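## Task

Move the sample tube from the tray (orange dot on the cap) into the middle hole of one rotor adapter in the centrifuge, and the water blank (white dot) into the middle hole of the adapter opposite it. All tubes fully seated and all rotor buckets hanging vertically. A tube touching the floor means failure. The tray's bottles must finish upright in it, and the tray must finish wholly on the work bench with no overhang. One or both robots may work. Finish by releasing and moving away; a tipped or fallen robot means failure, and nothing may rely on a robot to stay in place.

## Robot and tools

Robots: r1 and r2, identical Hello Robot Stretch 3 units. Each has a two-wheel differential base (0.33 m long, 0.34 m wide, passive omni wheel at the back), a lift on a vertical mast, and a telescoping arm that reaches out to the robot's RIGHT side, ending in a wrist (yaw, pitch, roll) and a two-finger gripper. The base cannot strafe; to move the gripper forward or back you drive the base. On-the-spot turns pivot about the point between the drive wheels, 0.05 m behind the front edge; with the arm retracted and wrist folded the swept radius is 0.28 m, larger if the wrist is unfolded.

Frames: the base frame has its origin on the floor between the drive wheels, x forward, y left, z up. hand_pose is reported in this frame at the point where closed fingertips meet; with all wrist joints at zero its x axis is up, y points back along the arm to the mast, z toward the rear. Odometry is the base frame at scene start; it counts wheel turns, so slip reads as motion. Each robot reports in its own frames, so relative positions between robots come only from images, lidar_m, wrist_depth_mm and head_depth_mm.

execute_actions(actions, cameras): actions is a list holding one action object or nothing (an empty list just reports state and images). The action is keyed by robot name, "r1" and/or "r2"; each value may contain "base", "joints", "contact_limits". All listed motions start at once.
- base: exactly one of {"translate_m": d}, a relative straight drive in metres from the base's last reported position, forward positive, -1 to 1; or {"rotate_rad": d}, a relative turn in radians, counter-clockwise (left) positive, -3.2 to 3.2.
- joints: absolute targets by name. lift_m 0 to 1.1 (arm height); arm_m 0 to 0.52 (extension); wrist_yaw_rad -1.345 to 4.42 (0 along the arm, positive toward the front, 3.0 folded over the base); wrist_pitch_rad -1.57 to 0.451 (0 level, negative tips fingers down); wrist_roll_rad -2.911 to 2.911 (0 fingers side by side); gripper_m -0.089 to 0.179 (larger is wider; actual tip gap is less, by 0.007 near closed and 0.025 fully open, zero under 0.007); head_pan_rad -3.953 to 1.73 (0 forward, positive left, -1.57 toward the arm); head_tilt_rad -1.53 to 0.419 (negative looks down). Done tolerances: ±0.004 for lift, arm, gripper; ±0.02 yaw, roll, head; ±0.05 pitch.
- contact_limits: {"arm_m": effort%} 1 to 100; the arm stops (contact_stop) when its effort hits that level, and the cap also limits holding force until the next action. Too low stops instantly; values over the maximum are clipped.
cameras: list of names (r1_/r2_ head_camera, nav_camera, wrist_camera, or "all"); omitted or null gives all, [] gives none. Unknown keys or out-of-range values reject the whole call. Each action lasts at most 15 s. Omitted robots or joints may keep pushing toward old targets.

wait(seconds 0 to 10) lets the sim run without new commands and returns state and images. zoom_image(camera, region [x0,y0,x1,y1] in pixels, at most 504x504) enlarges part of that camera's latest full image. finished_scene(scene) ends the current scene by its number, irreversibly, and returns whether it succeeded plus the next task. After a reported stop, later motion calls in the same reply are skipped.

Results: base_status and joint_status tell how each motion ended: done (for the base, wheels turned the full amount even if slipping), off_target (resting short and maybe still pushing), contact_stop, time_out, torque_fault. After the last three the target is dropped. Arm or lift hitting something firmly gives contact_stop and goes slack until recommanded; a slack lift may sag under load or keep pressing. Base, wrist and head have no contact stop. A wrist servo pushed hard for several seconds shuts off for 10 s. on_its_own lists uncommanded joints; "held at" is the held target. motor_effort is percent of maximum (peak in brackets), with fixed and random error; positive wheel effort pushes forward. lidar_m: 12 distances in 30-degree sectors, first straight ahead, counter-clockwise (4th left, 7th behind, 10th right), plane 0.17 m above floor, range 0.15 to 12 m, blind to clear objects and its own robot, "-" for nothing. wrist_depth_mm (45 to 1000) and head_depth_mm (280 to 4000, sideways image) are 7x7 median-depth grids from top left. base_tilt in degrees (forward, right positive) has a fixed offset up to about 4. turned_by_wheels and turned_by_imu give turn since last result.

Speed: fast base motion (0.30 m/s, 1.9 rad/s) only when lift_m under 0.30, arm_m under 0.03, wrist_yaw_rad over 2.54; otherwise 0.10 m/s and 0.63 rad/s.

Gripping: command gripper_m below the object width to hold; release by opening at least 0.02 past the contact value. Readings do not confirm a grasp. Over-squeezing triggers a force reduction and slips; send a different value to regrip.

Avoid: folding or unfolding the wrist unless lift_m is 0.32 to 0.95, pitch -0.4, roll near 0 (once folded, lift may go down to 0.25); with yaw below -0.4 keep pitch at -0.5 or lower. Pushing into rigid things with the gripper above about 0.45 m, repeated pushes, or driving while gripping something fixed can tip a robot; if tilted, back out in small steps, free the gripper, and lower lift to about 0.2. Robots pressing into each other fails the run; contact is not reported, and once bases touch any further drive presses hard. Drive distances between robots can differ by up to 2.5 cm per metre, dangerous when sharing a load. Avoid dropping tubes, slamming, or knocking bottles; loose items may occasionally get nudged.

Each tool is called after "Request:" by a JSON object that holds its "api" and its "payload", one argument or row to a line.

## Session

Request:
{"api": "execute_actions", "payload": {
  "actions": []
}}

Scene clock: 0.00 s.
r1.base_odometry: x=+0.000 y=+0.000 heading=+0.000 (m, m, rad; r1's odometry frame)
r1.turned_by_wheels: +0.000 (rad since the last result)
r1.turned_by_imu: +0.000 (rad since the last result)
r1.base_tilt: forward=-1.0 right=+0.3 (deg)
r1.lidar_m: 1.91 5.28 1.57 1.07 1.01 1.03 1.33 3.00 3.51 1.05 0.99 1.04
r1.head_depth_mm: 2162 3231 - - - 1368 2036 / 2153 3293 - - - 1430 2183 / 2174 3354 - - - 1722 2274 / 2207 3452 - - - 2739 2154 / 2228 3459 - - - 3186 2159 / 2232 3207 - - - 3150 2214 / 2268 3301 - - - 3112 2187
r1.base_status: not commanded
r1.joint_positions: lift_m=+0.304 arm_m=-0.002 wrist_yaw_rad=+2.817 wrist_pitch_rad=-0.593 wrist_roll_rad=-0.009 gripper_m=+0.037 head_pan_rad=+0.017 head_tilt_rad=+0.011
r1.joint_status: not commanded
r1.motor_effort: left_wheel=+0 right_wheel=+0 lift_m=+39 arm_m=-1 wrist_yaw_rad=+0 wrist_pitch_rad=+3 wrist_roll_rad=+0 gripper_m=+0 head_pan_rad=+1 head_tilt_rad=+1 (%)
r1.hand_pose: x=+0.0422 y=+0.0452 z=+0.2790 quat_wxyz=(+0.313, +0.697, +0.096, +0.637) (m; r1's base frame)
r1.wrist_depth_mm: - 959 - - - - - / - 795 789 788 800 822 813 / - 662 672 667 660 677 665 / 560 573 579 565 567 571 572 / 490 - - 490 513 491 501 / - - - 442 444 441 447 / - - - 397 396 397 400
r2.base_odometry: x=+0.000 y=+0.000 heading=+0.000 (m, m, rad; r2's odometry frame)
r2.turned_by_wheels: +0.000 (rad since the last result)
r2.turned_by_imu: +0.000 (rad since the last result)
r2.base_tilt: forward=+2.9 right=-1.0 (deg)
r2.lidar_m: 3.02 1.62 1.08 1.00 1.01 1.28 2.74 3.23 4.06 3.71 1.13 1.33
r2.head_depth_mm: 2171 3213 - - - 2770 2204 / 2195 3227 - - - 3087 2172 / 2185 3419 - - - 3084 2163 / 2216 3553 - - - 3043 2146 / 2225 3533 - - - 3043 2100 / 2257 3557 - - - 3000 2120 / 2257 3391 - - - 2924 2112
r2.base_status: not commanded
r2.joint_positions: lift_m=+0.477 arm_m=-0.003 wrist_yaw_rad=+3.127 wrist_pitch_rad=-0.451 wrist_roll_rad=+0.016 gripper_m=+0.037 head_pan_rad=-0.010 head_tilt_rad=-0.021
r2.joint_status: not commanded
r2.motor_effort: left_wheel=+1 right_wheel=-1 lift_m=+20 arm_m=+0 wrist_yaw_rad=+0 wrist_pitch_rad=+8 wrist_roll_rad=+1 gripper_m=+0 head_pan_rad=+0 head_tilt_rad=+2 (%)
r2.hand_pose: x=-0.0181 y=+0.0780 z=+0.4827 quat_wxyz=(+0.165, +0.695, +0.152, +0.683) (m; r2's base frame)
r2.wrist_depth_mm: 892 941 - - - - - / 977 - - - - - - / - - - - - - - / - - - - - - 975 / 884 875 868 861 843 828 807 / 743 734 748 717 687 697 700 / 650 632 627 624 615 612 605
pictures: r1_head_camera (sideways: a quarter turn clockwise sets it upright), r1_nav_camera (sideways: a quarter turn counterclockwise sets it upright), r1_wrist_camera, r2_head_camera (sideways: a quarter turn clockwise sets it upright), r2_nav_camera (sideways: a quarter turn counterclockwise sets it upright), r2_wrist_camera
Images, in order (width x height): r1_head_camera 896x504, r1_nav_camera 672x504, r1_wrist_camera 644x364, r2_head_camera 896x504, r2_nav_camera 672x504, r2_wrist_camera 644x364.

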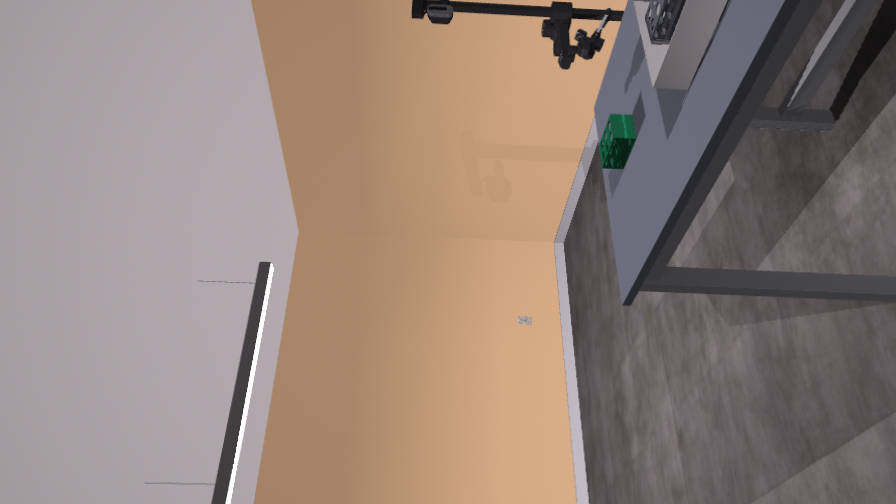

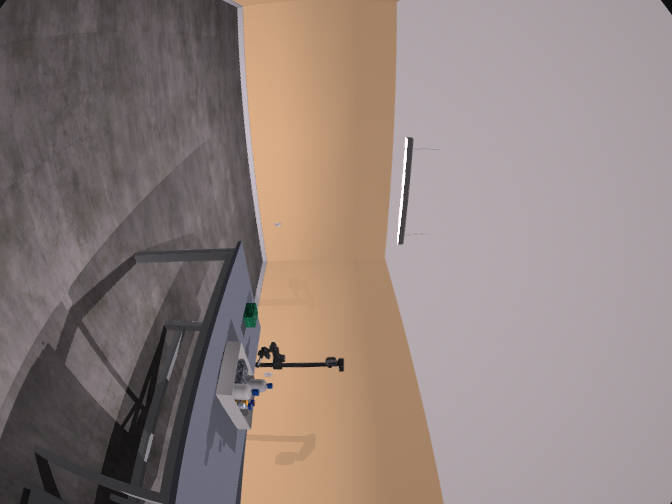

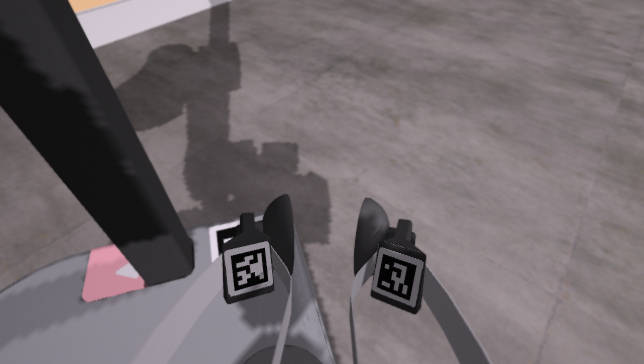

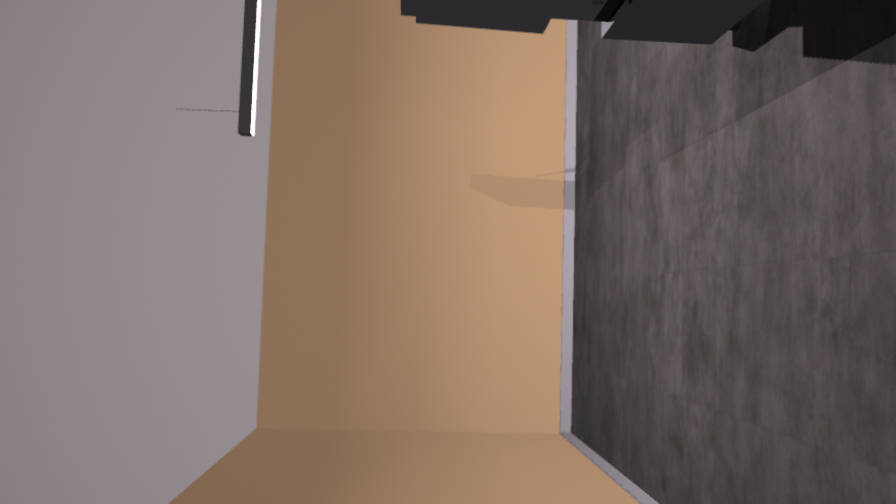

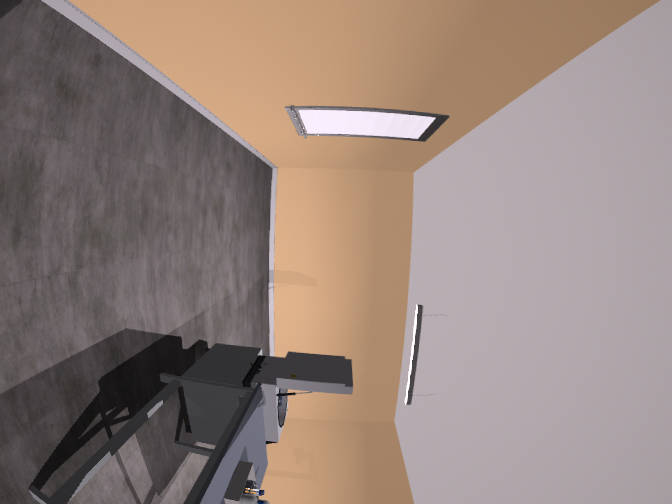

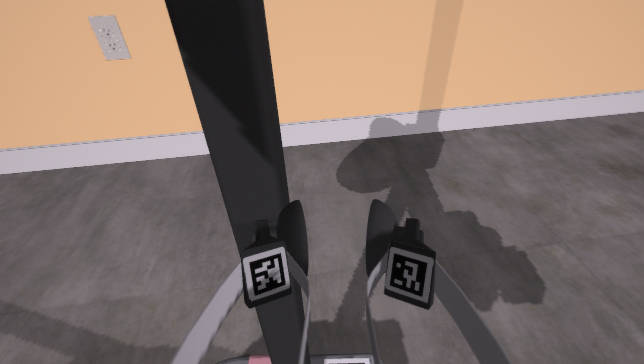

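Request:
{"api": "zoom_image", "payload": {
  "camera": "r1_nav_camera",
  "region": [120, 230, 360, 504]
}}

Request:
{"api": "zoom_image", "payload": {
  "camera": "r2_nav_camera",
  "region": [20, 300, 380, 504]
}}

Request:
{"api": "zoom_image", "payload": {
  "camera": "r1_head_camera",
  "region": [540, 0, 896, 330]
}}

Region (120, 230, 360, 504) of r1_nav_camera's 672x504 image, scaled by 1.839, with more detail than that image has; it fills the left 441 columns of this view, and the rest is white.

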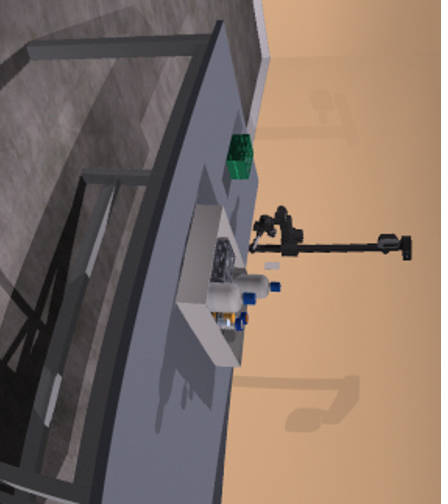

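Region (20, 300, 380, 504) of r2_nav_camera's 672x504 image, scaled by 1.400, with more detail than that image has; it fills the top 286 rows of this view, and the rest is white.

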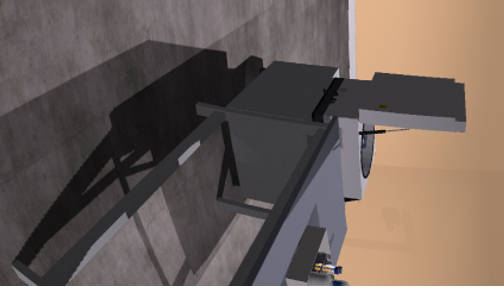

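Region (540, 0, 896, 330) of r1_head_camera's 896x504 image, scaled by 1.416, with more detail than that image has; it fills the top 467 rows of this view, and the rest is white.

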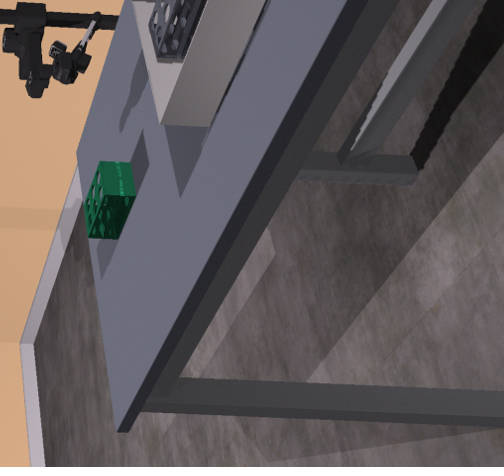

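Request:
{"api": "zoom_image", "payload": {
  "camera": "r2_nav_camera",
  "region": [190, 420, 310, 504]
}}

Request:
{"api": "zoom_image", "payload": {
  "camera": "r1_nav_camera",
  "region": [190, 320, 300, 450]
}}

Region (190, 420, 310, 504) of r2_nav_camera's 672x504 image, scaled by 4.200, with more detail than that image has; it fills the top 353 rows of this view, and the rest is white.

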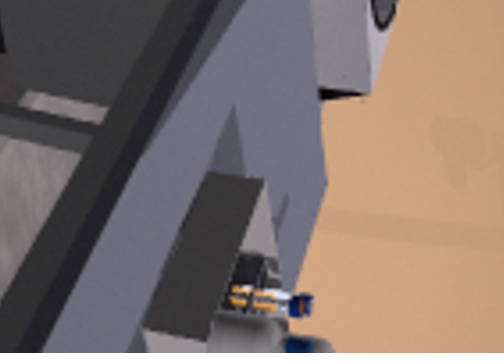

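Region (190, 320, 300, 450) of r1_nav_camera's 672x504 image, scaled by 3.877, with more detail than that image has; it fills the left 426 columns of this view, and the rest is white.

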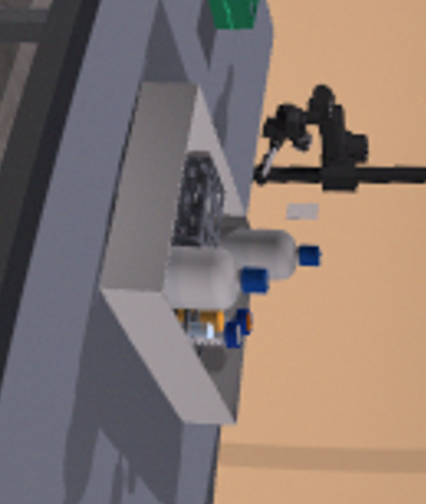

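Request:
{"api": "execute_actions", "payload": {
  "actions": [
    {"r1": {"base": {"rotate_rad": -0.12}, "joints": {"lift_m": 0.285, "wrist_pitch_rad": -0.4, "head_pan_rad": -0.42, "head_tilt_rad": -0.3}}, "r2": {"base": {"rotate_rad": -0.54}, "joints": {"lift_m": 0.285, "wrist_pitch_rad": -0.4, "head_pan_rad": -0.2, "head_tilt_rad": -0.3}}}
  ],
  "cameras": ["r1_head_camera", "r1_nav_camera", "r2_head_camera", "r2_nav_camera"]
}}

Scene clock: 122.57 s.
r1.base_odometry: x=+0.000 y=+0.000 heading=-0.120 (m, m, rad; r1's odometry frame)
r1.turned_by_wheels: -0.120 (rad since the last result)
r1.turned_by_imu: -0.122 (rad since the last result)
r1.base_tilt: forward=-1.0 right=+0.2 (deg)
r1.lidar_m: 1.92 5.27 1.84 1.13 1.01 1.01 1.22 2.27 3.47 1.11 0.99 1.04
r1.head_depth_mm: 3190 3347 3533 3558 2364 1874 1172 / 3336 3503 3724 1635 1144 1794 1475 / 3429 3641 3788 1619 1191 1915 1537 / 3636 3738 - 1598 1246 1918 1528 / 3725 - - 1473 2161 1892 1528 / 3900 - - 1453 2281 1868 1511 / - - - 1507 2367 1882 1517
r1.base_status: done
r1.joint_positions: lift_m=+0.285 arm_m=-0.002 wrist_yaw_rad=+2.817 wrist_pitch_rad=-0.424 wrist_roll_rad=-0.009 gripper_m=+0.037 head_pan_rad=-0.413 head_tilt_rad=-0.296
r1.joint_status: all done
r1.motor_effort: left_wheel=+3(11) right_wheel=-3(9) lift_m=+26(35) arm_m=-1(1) wrist_yaw_rad=+0(0) wrist_pitch_rad=+7(8) wrist_roll_rad=+0(0) gripper_m=-1(0) head_pan_rad=-3(25) head_tilt_rad=-1(17) (%)
r1.hand_pose: x=+0.0500 y=+0.0686 z=+0.2967 quat_wxyz=(+0.259, +0.703, +0.037, +0.662) (m; r1's base frame)
r1.wrist_depth_mm: 872 - - - - - - / - - - - - - - / - 866 849 867 848 875 902 / - 676 684 682 688 690 695 / 544 574 572 564 595 576 579 / 481 - - 487 487 488 497 / - - - 424 426 430 432
r2.base_odometry: x=+0.000 y=+0.000 heading=-0.540 (m, m, rad; r2's odometry frame)
r2.turned_by_wheels: -0.540 (rad since the last result)
r2.turned_by_imu: -0.543 (rad since the last result)
r2.base_tilt: forward=+2.9 right=-1.0 (deg)
r2.lidar_m: 1.31 2.95 1.65 1.09 1.00 1.01 1.27 2.63 3.23 4.00 3.74 1.13
r2.head_depth_mm: 3539 3682 - 1558 1184 1274 1410 / 3882 - - 1671 2242 1920 1444 / - - - 1600 2330 1910 1518 / - - - 1630 2582 1844 1514 / - - - 1780 2546 1853 1512 / - - - 2092 2492 1909 1519 / - - 2355 2339 2416 1894 1514
r2.base_status: done
r2.joint_positions: lift_m=+0.285 arm_m=-0.003 wrist_yaw_rad=+3.127 wrist_pitch_rad=-0.420 wrist_roll_rad=+0.016 gripper_m=+0.037 head_pan_rad=-0.193 head_tilt_rad=-0.296
r2.joint_status: all done
r2.motor_effort: left_wheel=+6(11) right_wheel=-3(5) lift_m=+15(13) arm_m=+0(0) wrist_yaw_rad=+0(0) wrist_pitch_rad=+10(11) wrist_roll_rad=+1(1) gripper_m=+0(0) head_pan_rad=-2(12) head_tilt_rad=-2(22) (%)
r2.hand_pose: x=-0.0181 y=+0.0820 z=+0.2975 quat_wxyz=(+0.154, +0.698, +0.142, +0.685) (m; r2's base frame)
r2.wrist_depth_mm: 766 836 - - - - - / 801 904 - - - - - / 829 936 - 953 932 907 893 / 778 769 738 732 718 712 689 / 625 622 601 603 609 586 575 / 525 530 - 529 - 491 486 / 461 - - - 432 426 421
pictures: r1_head_camera (sideways: a quarter turn clockwise sets it upright), r1_nav_camera (sideways: a quarter turn counterclockwise sets it upright), r2_head_camera (sideways: a quarter turn clockwise sets it upright), r2_nav_camera (sideways: a quarter turn counterclockwise sets it upright)
Images, in order (width x height): r1_head_camera 896x504, r1_nav_camera 672x504, r2_head_camera 896x504, r2_nav_camera 672x504.

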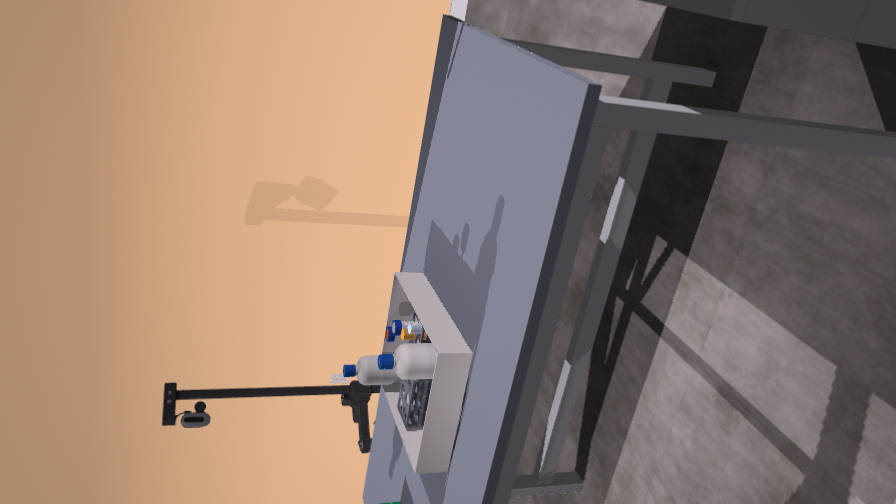

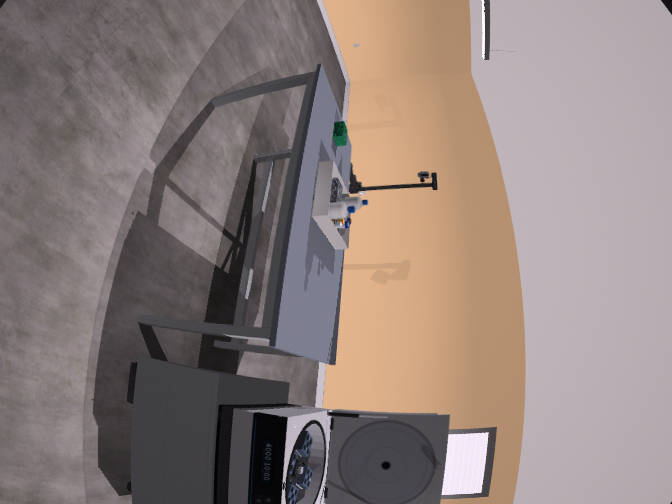

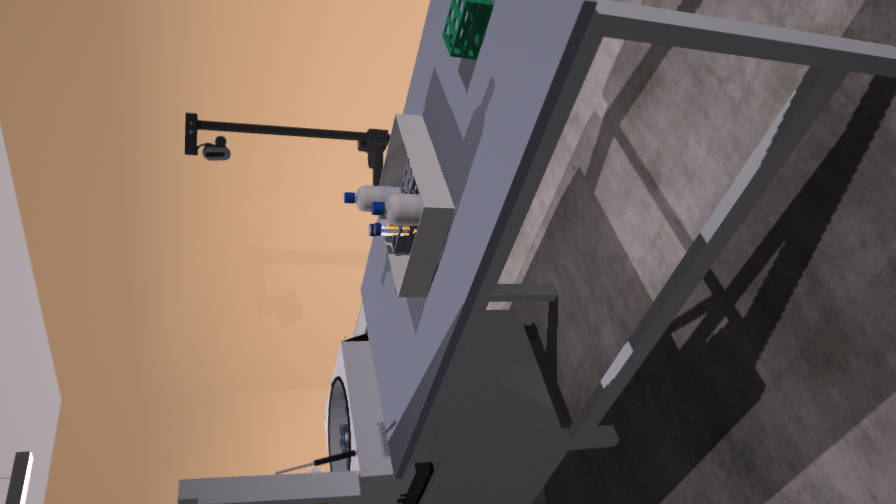

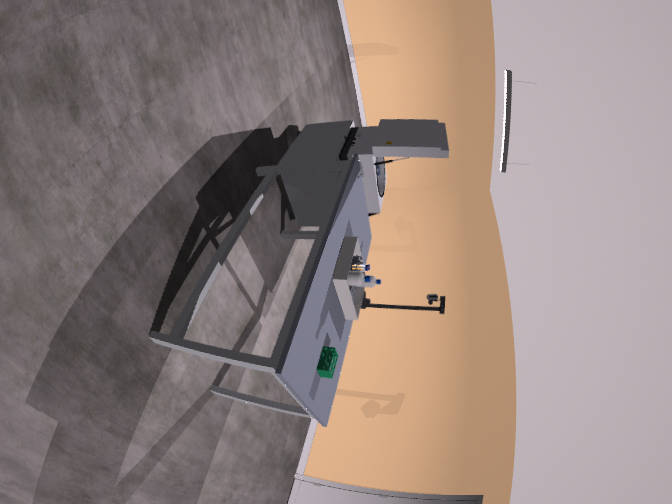

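Request:
{"api": "zoom_image", "payload": {
  "camera": "r1_head_camera",
  "region": [320, 240, 540, 500]
}}

Request:
{"api": "zoom_image", "payload": {
  "camera": "r2_head_camera",
  "region": [320, 90, 540, 330]
}}

Region (320, 240, 540, 500) of r1_head_camera's 896x504 image, scaled by 1.938, with more detail than that image has; it fills the left 426 columns of this view, and the rest is white.

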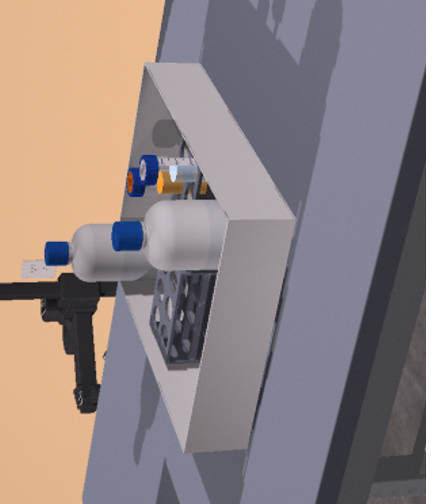

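Region (320, 90, 540, 330) of r2_head_camera's 896x504 image, scaled by 2.100, with more detail than that image has; it fills the left 462 columns of this view, and the rest is white.

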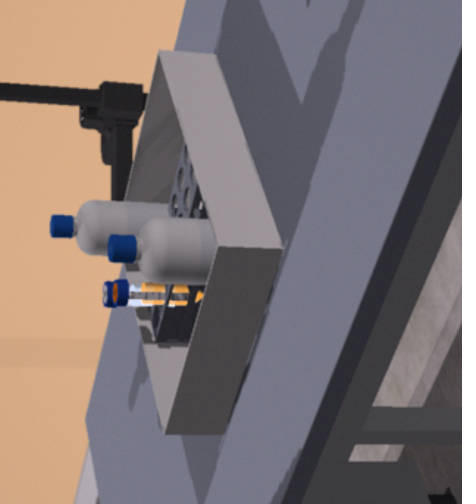

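Request:
{"api": "execute_actions", "payload": {
  "actions": [
    {"r1": {"base": {"rotate_rad": -0.112}}, "r2": {"base": {"rotate_rad": -0.85}, "joints": {"head_pan_rad": 0.0, "head_tilt_rad": -0.5}}}
  ],
  "cameras": ["r2_nav_camera"]
}}

Scene clock: 241.60 s.
r1.base_odometry: x=+0.000 y=+0.000 heading=-0.232 (m, m, rad; r1's odometry frame)
r1.turned_by_wheels: -0.112 (rad since the last result)
r1.turned_by_imu: -0.114 (rad since the last result)
r1.base_tilt: forward=-1.0 right=+0.3 (deg)
r1.lidar_m: 1.88 1.92 2.17 1.21 1.01 1.01 1.14 1.86 3.44 1.18 0.99 0.99
r1.head_depth_mm: 3104 3343 3506 3606 1503 1116 1143 / 3264 3389 3617 3635 2461 1863 1226 / 3314 3477 3703 1614 1183 1779 1451 / 3422 3663 3795 1598 1234 1898 1530 / 3523 3767 - 1590 2024 1898 1521 / 3633 3874 - 1456 2137 1878 1510 / 3739 - - 1406 2180 1880 1512
r1.base_status: done
r1.joint_positions: lift_m=+0.285 arm_m=-0.002 wrist_yaw_rad=+2.817 wrist_pitch_rad=-0.424 wrist_roll_rad=-0.009 gripper_m=+0.037 head_pan_rad=-0.413 head_tilt_rad=-0.296
r1.joint_status: not commanded
r1.motor_effort: left_wheel=+3(9) right_wheel=-3(8) lift_m=+26(26) arm_m=-1(0) wrist_yaw_rad=+0(0) wrist_pitch_rad=+7(7) wrist_roll_rad=+0(1) gripper_m=+0(0) head_pan_rad=-2(2) head_tilt_rad=-1(1) (%)
r1.hand_pose: x=+0.0501 y=+0.0686 z=+0.2968 quat_wxyz=(+0.259, +0.703, +0.037, +0.662) (m; r1's base frame)
r1.wrist_depth_mm: 922 - - - - - - / - - - - - - - / - 863 857 859 869 877 893 / - 673 680 683 683 688 704 / 540 570 560 572 585 571 580 / 479 - - 484 484 491 501 / - - - 426 428 432 430
r2.base_odometry: x=+0.000 y=+0.000 heading=-1.390 (m, m, rad; r2's odometry frame)
r2.turned_by_wheels: -0.850 (rad since the last result)
r2.turned_by_imu: -0.853 (rad since the last result)
r2.base_tilt: forward=+2.9 right=-1.0 (deg)
r2.lidar_m: 1.73 1.13 1.60 3.05 1.32 1.02 1.00 1.06 1.54 3.18 3.37 3.84
r2.head_depth_mm: 3046 3338 3491 2521 1918 1567 1311 / 3094 3364 3510 2519 1932 1557 1311 / 3101 3406 3576 2508 1939 1555 1308 / 3164 3461 3629 2518 1922 1562 1311 / 3205 3484 3433 2300 1921 1554 1312 / 3290 3595 1608 2398 1859 1512 1311 / 3260 3552 1433 1201 1853 1475 1301
r2.base_status: done
r2.joint_positions: lift_m=+0.285 arm_m=-0.003 wrist_yaw_rad=+3.127 wrist_pitch_rad=-0.420 wrist_roll_rad=+0.016 gripper_m=+0.037 head_pan_rad=-0.007 head_tilt_rad=-0.494
r2.joint_status: all done
r2.motor_effort: left_wheel=+6(17) right_wheel=-2(5) lift_m=+15(15) arm_m=-1(0) wrist_yaw_rad=+0(0) wrist_pitch_rad=+10(10) wrist_roll_rad=+1(1) gripper_m=+0(1) head_pan_rad=+2(16) head_tilt_rad=-3(18) (%)
r2.hand_pose: x=-0.0181 y=+0.0820 z=+0.2975 quat_wxyz=(+0.154, +0.698, +0.142, +0.685) (m; r2's base frame)
r2.wrist_depth_mm: - - - - - - - / - - - - - - - / 1000 - - 954 916 908 871 / 775 766 730 738 738 715 691 / 628 614 618 593 608 585 570 / 523 530 - 529 - 493 487 / 459 - - - 431 429 424
pictures: r2_nav_camera (sideways: a quarter turn counterclockwise sets it upright)
Images, in order (width x height): r2_nav_camera 672x504.

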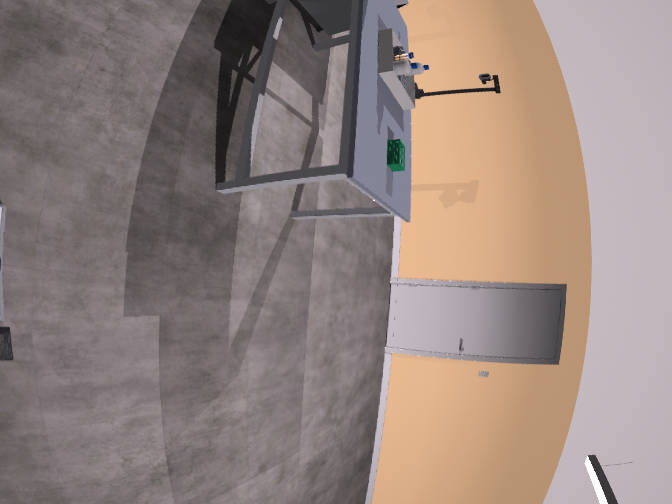

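Request:
{"api": "execute_actions", "payload": {
  "actions": [
    {"r1": {"base": {"translate_m": 1.0}, "joints": {"head_pan_rad": -0.5, "head_tilt_rad": -0.6}}, "r2": {"base": {"translate_m": 1.0}}}
  ],
  "cameras": ["r1_head_camera", "r1_nav_camera", "r2_nav_camera"]
}}

Scene clock: 262.23 s.
r1.base_odometry: x=+0.973 y=-0.230 heading=-0.232 (m, m, rad; r1's odometry frame)
r1.turned_by_wheels: +0.000 (rad since the last result)
r1.turned_by_imu: +0.001 (rad since the last result)
r1.base_tilt: forward=-1.1 right=+0.2 (deg)
r1.lidar_m: 1.04 0.98 3.87 2.09 1.76 1.76 1.98 3.25 0.68 0.52 0.93 0.92
r1.head_depth_mm: 2502 2757 2848 895 718 601 518 / 2559 2859 2836 889 718 599 516 / 2622 2918 2885 881 712 599 515 / 2659 2985 2791 725 602 595 514 / 2757 3025 2789 802 622 594 512 / 2843 3160 1058 801 652 591 530 / 2895 3202 1145 792 657 590 541
r1.base_status: done
r1.joint_positions: lift_m=+0.285 arm_m=-0.002 wrist_yaw_rad=+2.817 wrist_pitch_rad=-0.423 wrist_roll_rad=-0.009 gripper_m=+0.037 head_pan_rad=-0.493 head_tilt_rad=-0.593
r1.joint_status: all done
r1.motor_effort: left_wheel=+3(11) right_wheel=-2(5) lift_m=+26(26) arm_m=-1(0) wrist_yaw_rad=+1(0) wrist_pitch_rad=+7(7) wrist_roll_rad=+0(0) gripper_m=+0(1) head_pan_rad=-2(10) head_tilt_rad=-2(17) (%)
r1.hand_pose: x=+0.0501 y=+0.0688 z=+0.2970 quat_wxyz=(+0.258, +0.703, +0.036, +0.662) (m; r1's base frame)
r1.wrist_depth_mm: - - - - - - - / - - - - - - - / - 845 852 871 865 870 841 / - 674 692 690 694 698 702 / 538 563 568 574 590 570 585 / 480 - - 493 490 491 498 / - - - 431 428 428 430
r2.base_odometry: x=+0.180 y=-0.984 heading=-1.390 (m, m, rad; r2's odometry frame)
r2.turned_by_wheels: +0.000 (rad since the last result)
r2.turned_by_imu: +0.007 (rad since the last result)
r2.base_tilt: forward=+2.9 right=-1.0 (deg)
r2.lidar_m: 2.75 0.78 0.39 0.39 2.61 2.02 1.99 2.11 3.09 3.24 3.47 2.81
r2.head_depth_mm: 2252 2463 2683 2528 1919 1554 1306 / 2277 2493 2699 2505 1931 1557 1308 / 2328 2537 2731 2519 1935 1556 1306 / 2369 2571 2814 2517 1934 1554 1307 / 2394 2602 2883 2516 1926 1561 1307 / 2403 2639 2902 2514 1919 1552 1271 / 2431 2674 2942 2496 915 1050 1241
r2.base_status: done
r2.joint_positions: lift_m=+0.285 arm_m=-0.003 wrist_yaw_rad=+3.127 wrist_pitch_rad=-0.420 wrist_roll_rad=+0.016 gripper_m=+0.037 head_pan_rad=-0.007 head_tilt_rad=-0.495
r2.joint_status: not commanded
r2.motor_effort: left_wheel=+5(20) right_wheel=-2(5) lift_m=+15(15) arm_m=+0(0) wrist_yaw_rad=+1(1) wrist_pitch_rad=+10(10) wrist_roll_rad=+1(1) gripper_m=-1(0) head_pan_rad=+3(3) head_tilt_rad=-2(2) (%)
r2.hand_pose: x=-0.0181 y=+0.0820 z=+0.2976 quat_wxyz=(+0.154, +0.698, +0.141, +0.685) (m; r2's base frame)
r2.wrist_depth_mm: - - - - 398 - - / - - - - 437 - - / - 989 - 925 487 919 897 / 791 760 741 733 666 712 692 / 631 617 610 593 584 584 580 / 524 520 - 526 - 492 485 / 463 - - - 433 423 423
pictures: r1_head_camera (sideways: a quarter turn clockwise sets it upright), r1_nav_camera (sideways: a quarter turn counterclockwise sets it upright), r2_nav_camera (sideways: a quarter turn counterclockwise sets it upright)
Images, in order (width x height): r1_head_camera 896x504, r1_nav_camera 672x504, r2_nav_camera 672x504.

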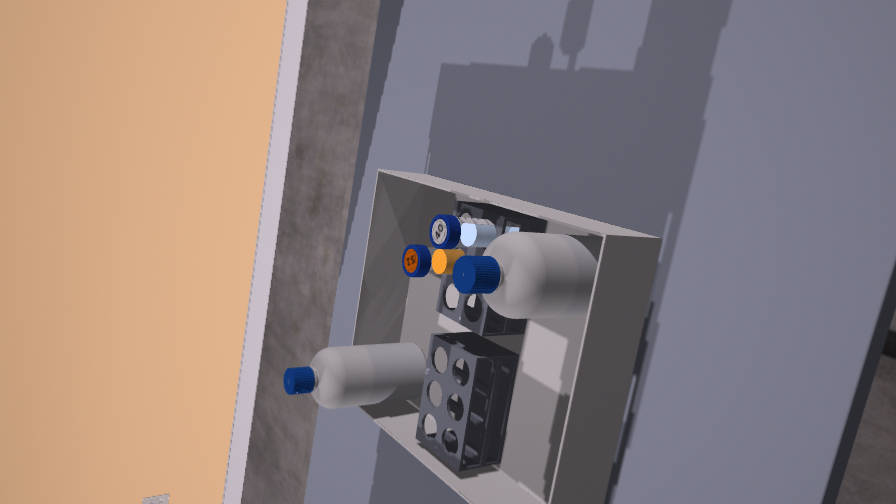

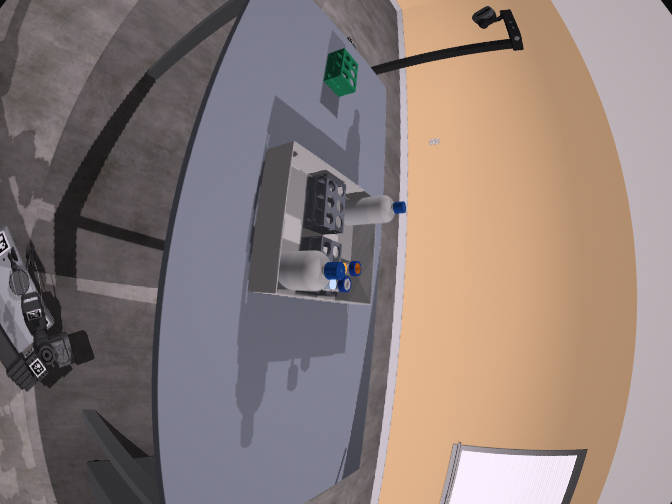

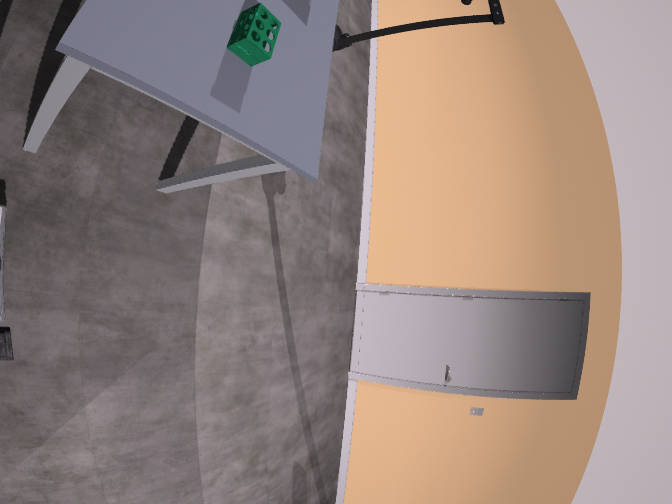

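Request:
{"api": "execute_actions", "payload": {
  "actions": [
    {"r1": {"joints": {"lift_m": 0.94}}, "r2": {"base": {"translate_m": 1.0}}}
  ],
  "cameras": ["r1_nav_camera", "r2_nav_camera"]
}}

Scene clock: 322.60 s.
r1.base_odometry: x=+0.973 y=-0.230 heading=-0.232 (m, m, rad; r1's odometry frame)
r1.turned_by_wheels: +0.000 (rad since the last result)
r1.turned_by_imu: -0.002 (rad since the last result)
r1.base_tilt: forward=-1.1 right=+0.3 (deg)
r1.lidar_m: 1.04 0.98 1.25 2.10 1.76 1.76 1.98 3.25 0.68 0.52 0.93 0.92
r1.head_depth_mm: 2520 2759 2887 901 721 601 518 / 2552 2827 2843 893 717 602 516 / 2621 2937 2791 881 714 599 514 / 2686 2964 2821 726 602 596 512 / 2786 3063 2810 805 621 594 513 / 2819 3092 1053 802 652 590 530 / 2914 3229 1142 795 659 591 540
r1.base_status: not commanded
r1.joint_positions: lift_m=+0.940 arm_m=-0.002 wrist_yaw_rad=+2.817 wrist_pitch_rad=-0.422 wrist_roll_rad=-0.009 gripper_m=+0.037 head_pan_rad=-0.493 head_tilt_rad=-0.593
r1.joint_status: all done
r1.motor_effort: left_wheel=+3(3) right_wheel=-2(3) lift_m=+48(51) arm_m=-1(1) wrist_yaw_rad=+0(1) wrist_pitch_rad=+6(6) wrist_roll_rad=+0(0) gripper_m=-1(2) head_pan_rad=-3(3) head_tilt_rad=-2(2) (%)
r1.hand_pose: x=+0.0501 y=+0.0688 z=+0.9513 quat_wxyz=(+0.258, +0.703, +0.036, +0.662) (m; r1's base frame)
r1.wrist_depth_mm: - - - - - - - / - - - - - - - / - - - - - - 660 / - - - - - - 543 / - - - - - - 465 / - - - - - - - / - - - - - - -
r2.base_odometry: x=+0.361 y=-1.967 heading=-1.389 (m, m, rad; r2's odometry frame)
r2.turned_by_wheels: +0.000 (rad since the last result)
r2.turned_by_imu: +0.006 (rad since the last result)
r2.base_tilt: forward=+2.9 right=-1.0 (deg)
r2.lidar_m: 1.75 1.91 2.81 1.21 0.40 0.94 2.98 3.17 3.41 3.34 2.33 1.79
r2.head_depth_mm: 1445 1555 1692 1882 1928 1554 1302 / 1448 1578 1723 1895 1935 1560 1305 / 1484 1613 1775 1938 1931 1559 1309 / 1518 1634 1796 1993 1949 1566 1310 / 1527 1683 1827 2027 1916 1553 1305 / 1552 1692 1861 2066 1926 1548 1307 / 1575 1728 1893 2097 1908 1560 1302
r2.base_status: done
r2.joint_positions: lift_m=+0.285 arm_m=-0.003 wrist_yaw_rad=+3.127 wrist_pitch_rad=-0.420 wrist_roll_rad=+0.016 gripper_m=+0.037 head_pan_rad=-0.007 head_tilt_rad=-0.495
r2.joint_status: not commanded
r2.motor_effort: left_wheel=+3(18) right_wheel=-2(3) lift_m=+15(15) arm_m=-1(1) wrist_yaw_rad=+1(0) wrist_pitch_rad=+10(9) wrist_roll_rad=+1(1) gripper_m=+0(0) head_pan_rad=+2(3) head_tilt_rad=-2(2) (%)
r2.hand_pose: x=-0.0181 y=+0.0821 z=+0.2976 quat_wxyz=(+0.154, +0.698, +0.141, +0.685) (m; r2's base frame)
r2.wrist_depth_mm: - 347 - - - - - / - 375 - - - - - / - 410 - 958 933 916 899 / 780 711 700 734 725 703 692 / 627 596 532 598 611 581 568 / 526 524 - 534 - 498 485 / 455 - - - 429 424 426
pictures: r1_nav_camera (sideways: a quarter turn counterclockwise sets it upright), r2_nav_camera (sideways: a quarter turn counterclockwise sets it upright)
Images, in order (width x height): r1_nav_camera 672x504, r2_nav_camera 672x504.

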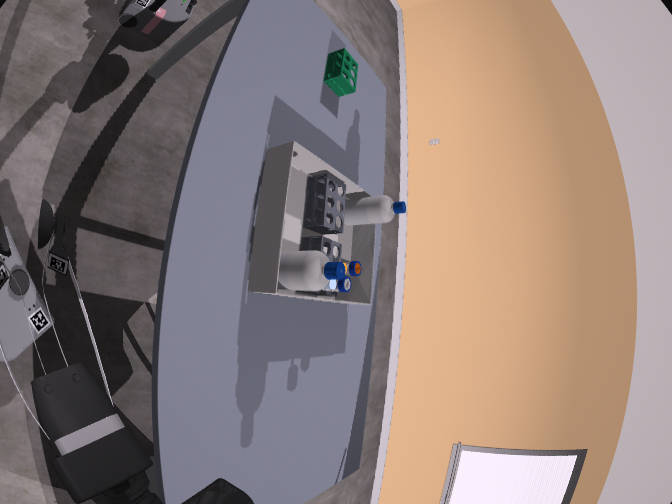

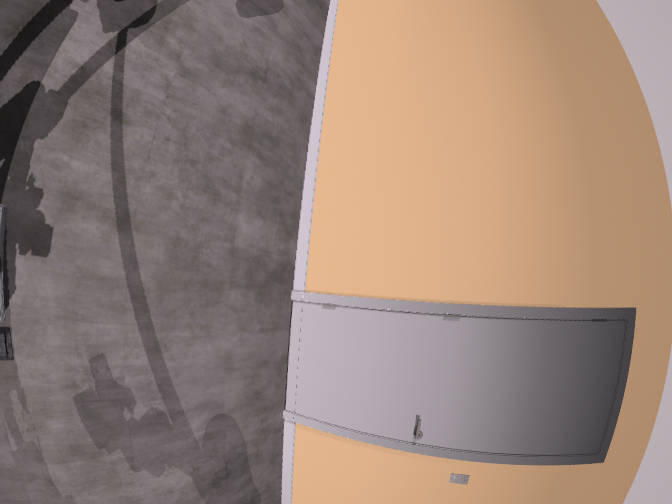

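Request:
{"api": "execute_actions", "payload": {
  "actions": [
    {"r1": {"base": {"rotate_rad": 0.835}, "joints": {"wrist_yaw_rad": 0.0, "arm_m": 0.1, "gripper_m": 0.062, "head_pan_rad": -1.45, "head_tilt_rad": -0.7}}, "r2": {"base": {"rotate_rad": -1.705}, "joints": {"head_pan_rad": -2.4, "head_tilt_rad": -0.6}}}
  ],
  "cameras": ["r1_head_camera", "r1_nav_camera", "r2_nav_camera"]
}}

Scene clock: 360.27 s.
r1.base_odometry: x=+0.973 y=-0.230 heading=+0.603 (m, m, rad; r1's odometry frame)
r1.turned_by_wheels: +0.835 (rad since the last result)
r1.turned_by_imu: +0.846 (rad since the last result)
r1.base_tilt: forward=-1.1 right=+0.2 (deg)
r1.lidar_m: 1.20 2.45 1.83 1.75 1.83 2.50 0.94 0.52 0.90 0.92 0.96 0.99
r1.head_depth_mm: 2585 2857 2577 - - 562 511 / 2650 2856 2541 - - 560 518 / 2647 2895 1007 791 643 558 1138 / 2695 2880 905 746 646 556 1148 / 2694 2970 896 581 619 557 1152 / 2774 2956 897 744 626 554 1166 / 2802 2987 833 747 628 554 1183
r1.base_status: done
r1.joint_positions: lift_m=+0.940 arm_m=+0.100 wrist_yaw_rad=+0.003 wrist_pitch_rad=-0.422 wrist_roll_rad=-0.009 gripper_m=+0.062 head_pan_rad=-1.443 head_tilt_rad=-0.691
r1.joint_status: all done
r1.motor_effort: left_wheel=-3(7) right_wheel=+3(8) lift_m=+48(49) arm_m=+3(4) wrist_yaw_rad=-3(2) wrist_pitch_rad=+6(7) wrist_roll_rad=+0(0) gripper_m=+1(94) head_pan_rad=-3(32) head_tilt_rad=-2(7) (%)
r1.hand_pose: x=-0.0207 y=-0.4685 z=+0.9513 quat_wxyz=(+0.695, +0.150, -0.688, -0.147) (m; r1's base frame)
r1.wrist_depth_mm: - - - - - - - / - - - - - - - / 442 532 615 637 641 658 - / 457 390 493 513 509 513 521 / 189 347 353 426 443 426 428 / 185 208 348 366 349 366 365 / 184 219 306 317 317 321 319
r2.base_odometry: x=+0.361 y=-1.967 heading=-3.094 (m, m, rad; r2's odometry frame)
r2.turned_by_wheels: -1.705 (rad since the last result)
r2.turned_by_imu: -1.709 (rad since the last result)
r2.base_tilt: forward=+2.9 right=-1.0 (deg)
r2.lidar_m: 3.34 2.59 1.84 1.76 1.84 2.48 1.24 0.39 0.41 2.98 3.07 3.51
r2.head_depth_mm: - - 1129 898 762 1443 1234 / - - 1096 899 718 1384 1243 / - - 1144 903 718 614 1188 / 3515 3742 1195 883 720 613 795 / 3229 3568 1200 862 719 1385 1239 / 2980 3248 2884 897 761 1442 1239 / 2799 3019 2872 897 1239 1355 1233
r2.base_status: done
r2.joint_positions: lift_m=+0.285 arm_m=-0.003 wrist_yaw_rad=+3.127 wrist_pitch_rad=-0.420 wrist_roll_rad=+0.016 gripper_m=+0.037 head_pan_rad=-2.393 head_tilt_rad=-0.593
r2.joint_status: all done
r2.motor_effort: left_wheel=+6(18) right_wheel=-3(6) lift_m=+15(15) arm_m=+0(0) wrist_yaw_rad=+0(1) wrist_pitch_rad=+10(10) wrist_roll_rad=+1(1) gripper_m=+0(1) head_pan_rad=-2(30) head_tilt_rad=-3(14) (%)
r2.hand_pose: x=-0.0181 y=+0.0820 z=+0.2976 quat_wxyz=(+0.154, +0.698, +0.141, +0.685) (m; r2's base frame)
r2.wrist_depth_mm: - - - - - - - / - - - - - - - / - - - 955 946 911 881 / 793 763 738 737 723 717 703 / 620 621 615 598 614 579 569 / 525 523 - 529 - 493 488 / 454 - - - 430 421 421
pictures: r1_head_camera (sideways: a quarter turn clockwise sets it upright), r1_nav_camera (sideways: a quarter turn counterclockwise sets it upright), r2_nav_camera (sideways: a quarter turn counterclockwise sets it upright)
Images, in order (width x height): r1_head_camera 896x504, r1_nav_camera 672x504, r2_nav_camera 672x504.

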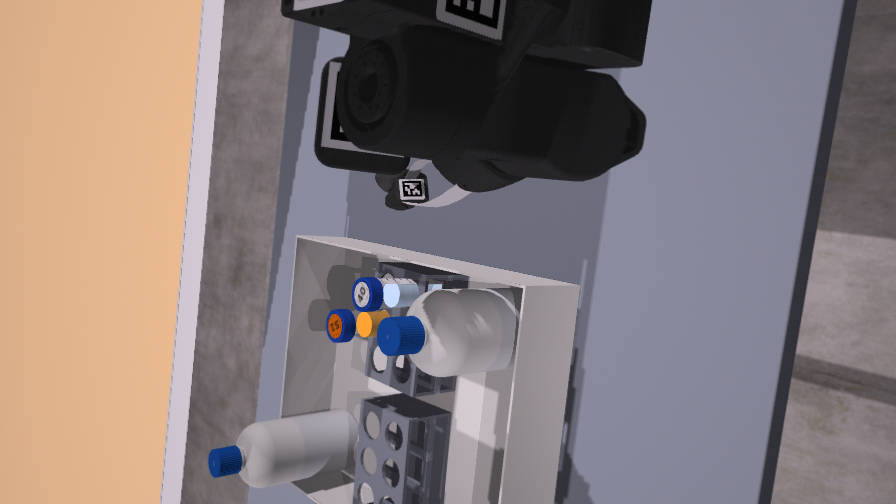

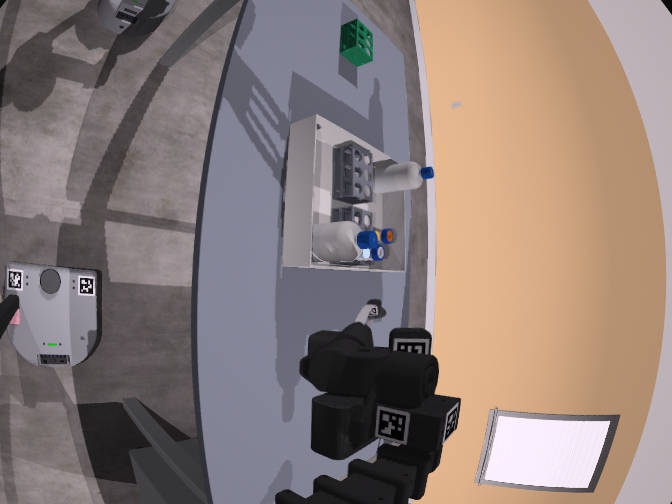

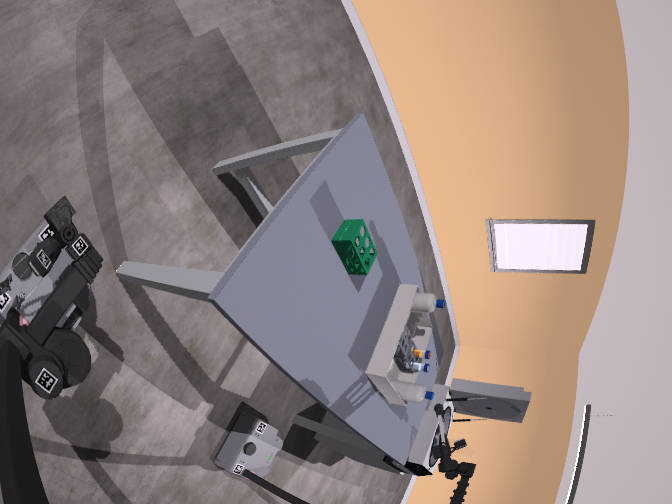

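Request:
{"api": "execute_actions", "payload": {
  "actions": [
    {"r1": {"base": {"translate_m": 0.04}, "joints": {"lift_m": 1.098, "wrist_pitch_rad": -1.25, "arm_m": 0.395, "head_pan_rad": -1.5}}, "r2": {"base": {"translate_m": -0.68}}}
  ],
  "cameras": ["r1_head_camera", "r1_wrist_camera", "r2_nav_camera"]
}}

Scene clock: 374.10 s.
r1.base_odometry: x=+1.006 y=-0.207 heading=+0.603 (m, m, rad; r1's odometry frame)
r1.turned_by_wheels: +0.000 (rad since the last result)
r1.turned_by_imu: -0.002 (rad since the last result)
r1.base_tilt: forward=-1.0 right=+0.2 (deg)
r1.lidar_m: 0.50 0.50 1.82 1.76 1.83 2.51 0.94 0.55 0.96 0.93 0.96 0.95
r1.head_depth_mm: 2630 2877 980 784 653 563 520 / - 2900 957 783 652 560 1139 / 2589 2917 975 779 650 559 1131 / 2660 2897 905 732 632 558 1139 / 2697 2941 899 575 617 556 1153 / 2744 2931 892 741 616 554 1148 / 2748 2940 826 742 618 554 1168
r1.base_status: done
r1.joint_positions: lift_m=+1.098 arm_m=+0.395 wrist_yaw_rad=+0.002 wrist_pitch_rad=-1.249 wrist_roll_rad=-0.009 gripper_m=+0.062 head_pan_rad=-1.493 head_tilt_rad=-0.691
r1.joint_status: all done
r1.motor_effort: left_wheel=-3(5) right_wheel=+3(9) lift_m=+48(49) arm_m=+3(3) wrist_yaw_rad=-1(4) wrist_pitch_rad=+0(6) wrist_roll_rad=+0(0) gripper_m=+0(1) head_pan_rad=-3(7) head_tilt_rad=-2(3) (%)
r1.hand_pose: x=-0.0215 y=-0.5978 z=+0.9856 quat_wxyz=(+0.577, +0.416, -0.570, -0.411) (m; r1's base frame)
r1.wrist_depth_mm: 357 374 375 411 404 403 401 / 357 406 401 402 399 395 396 / 402 398 394 395 394 392 389 / 335 328 331 393 383 386 383 / 364 342 295 386 381 378 376 / 383 382 377 375 374 372 371 / 377 377 301 371 372 368 367
r2.base_odometry: x=+1.040 y=-1.935 heading=-3.094 (m, m, rad; r2's odometry frame)
r2.turned_by_wheels: +0.000 (rad since the last result)
r2.turned_by_imu: -0.006 (rad since the last result)
r2.base_tilt: forward=+2.8 right=-0.9 (deg)
r2.lidar_m: 4.01 2.58 1.84 1.77 1.82 2.44 0.53 1.08 0.96 0.92 0.94 0.43
r2.head_depth_mm: 1355 1469 1196 897 786 1442 1213 / - 3522 1197 900 719 1410 1237 / 638 - 1198 897 718 629 1239 / 698 835 1144 723 710 599 1215 / 3297 3531 1198 833 679 598 534 / 3059 3293 1196 823 713 598 511 / 2789 3052 2873 897 682 597 512
r2.base_status: done
r2.joint_positions: lift_m=+0.285 arm_m=-0.003 wrist_yaw_rad=+3.127 wrist_pitch_rad=-0.420 wrist_roll_rad=+0.016 gripper_m=+0.037 head_pan_rad=-2.393 head_tilt_rad=-0.593
r2.joint_status: not commanded
r2.motor_effort: left_wheel=+5(12) right_wheel=-2(8) lift_m=+15(15) arm_m=-1(0) wrist_yaw_rad=+1(1) wrist_pitch_rad=+10(10) wrist_roll_rad=+1(1) gripper_m=+0(0) head_pan_rad=-2(3) head_tilt_rad=-3(3) (%)
r2.hand_pose: x=-0.0181 y=+0.0820 z=+0.2976 quat_wxyz=(+0.154, +0.698, +0.141, +0.685) (m; r2's base frame)
r2.wrist_depth_mm: - - - - - - - / - - - - - - - / - - - 954 933 915 894 / 773 773 735 734 715 715 690 / 623 617 605 597 602 577 569 / 528 524 - 529 - 496 489 / 456 - - - 432 422 421
pictures: r1_head_camera (sideways: a quarter turn clockwise sets it upright), r1_wrist_camera, r2_nav_camera (sideways: a quarter turn counterclockwise sets it upright)
Images, in order (width x height): r1_head_camera 896x504, r1_wrist_camera 644x364, r2_nav_camera 672x504.

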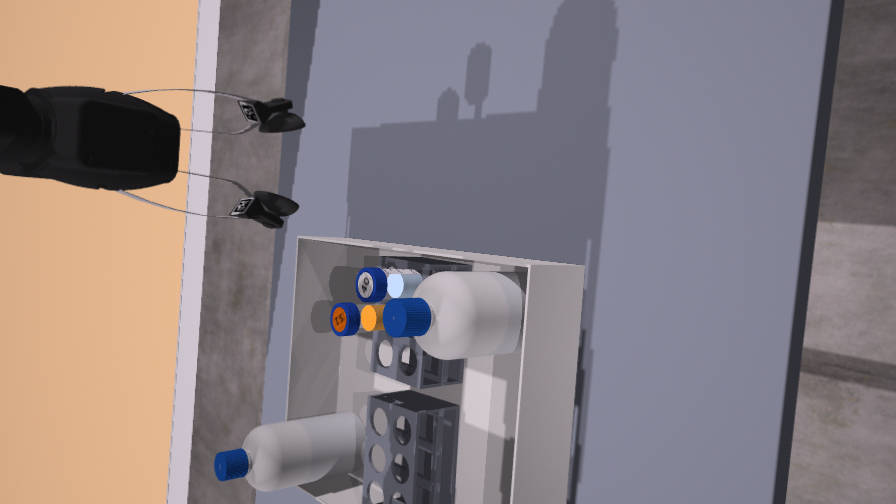

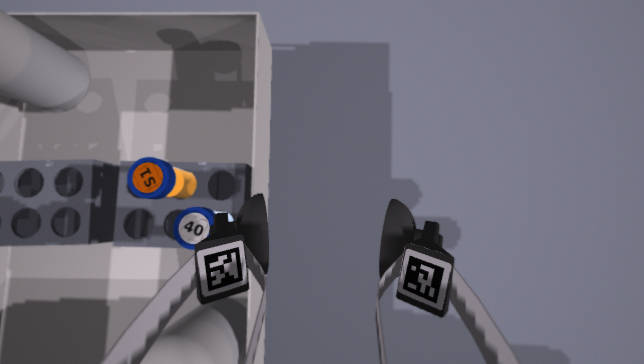

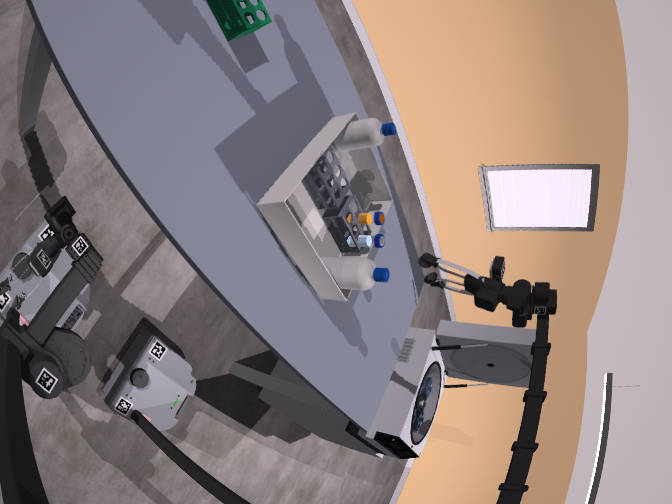

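Request:
{"api": "zoom_image", "payload": {
  "camera": "r1_wrist_camera",
  "region": [100, 140, 280, 270]
}}

Region (100, 140, 280, 270) of r1_wrist_camera's 644x364 image, scaled by 2.800.

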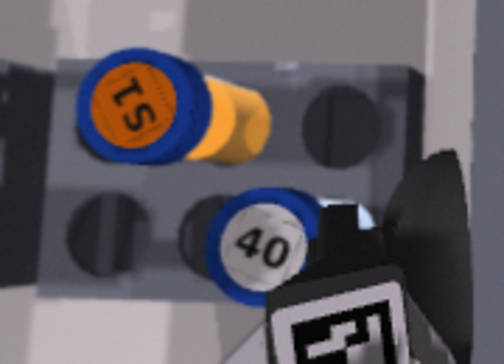

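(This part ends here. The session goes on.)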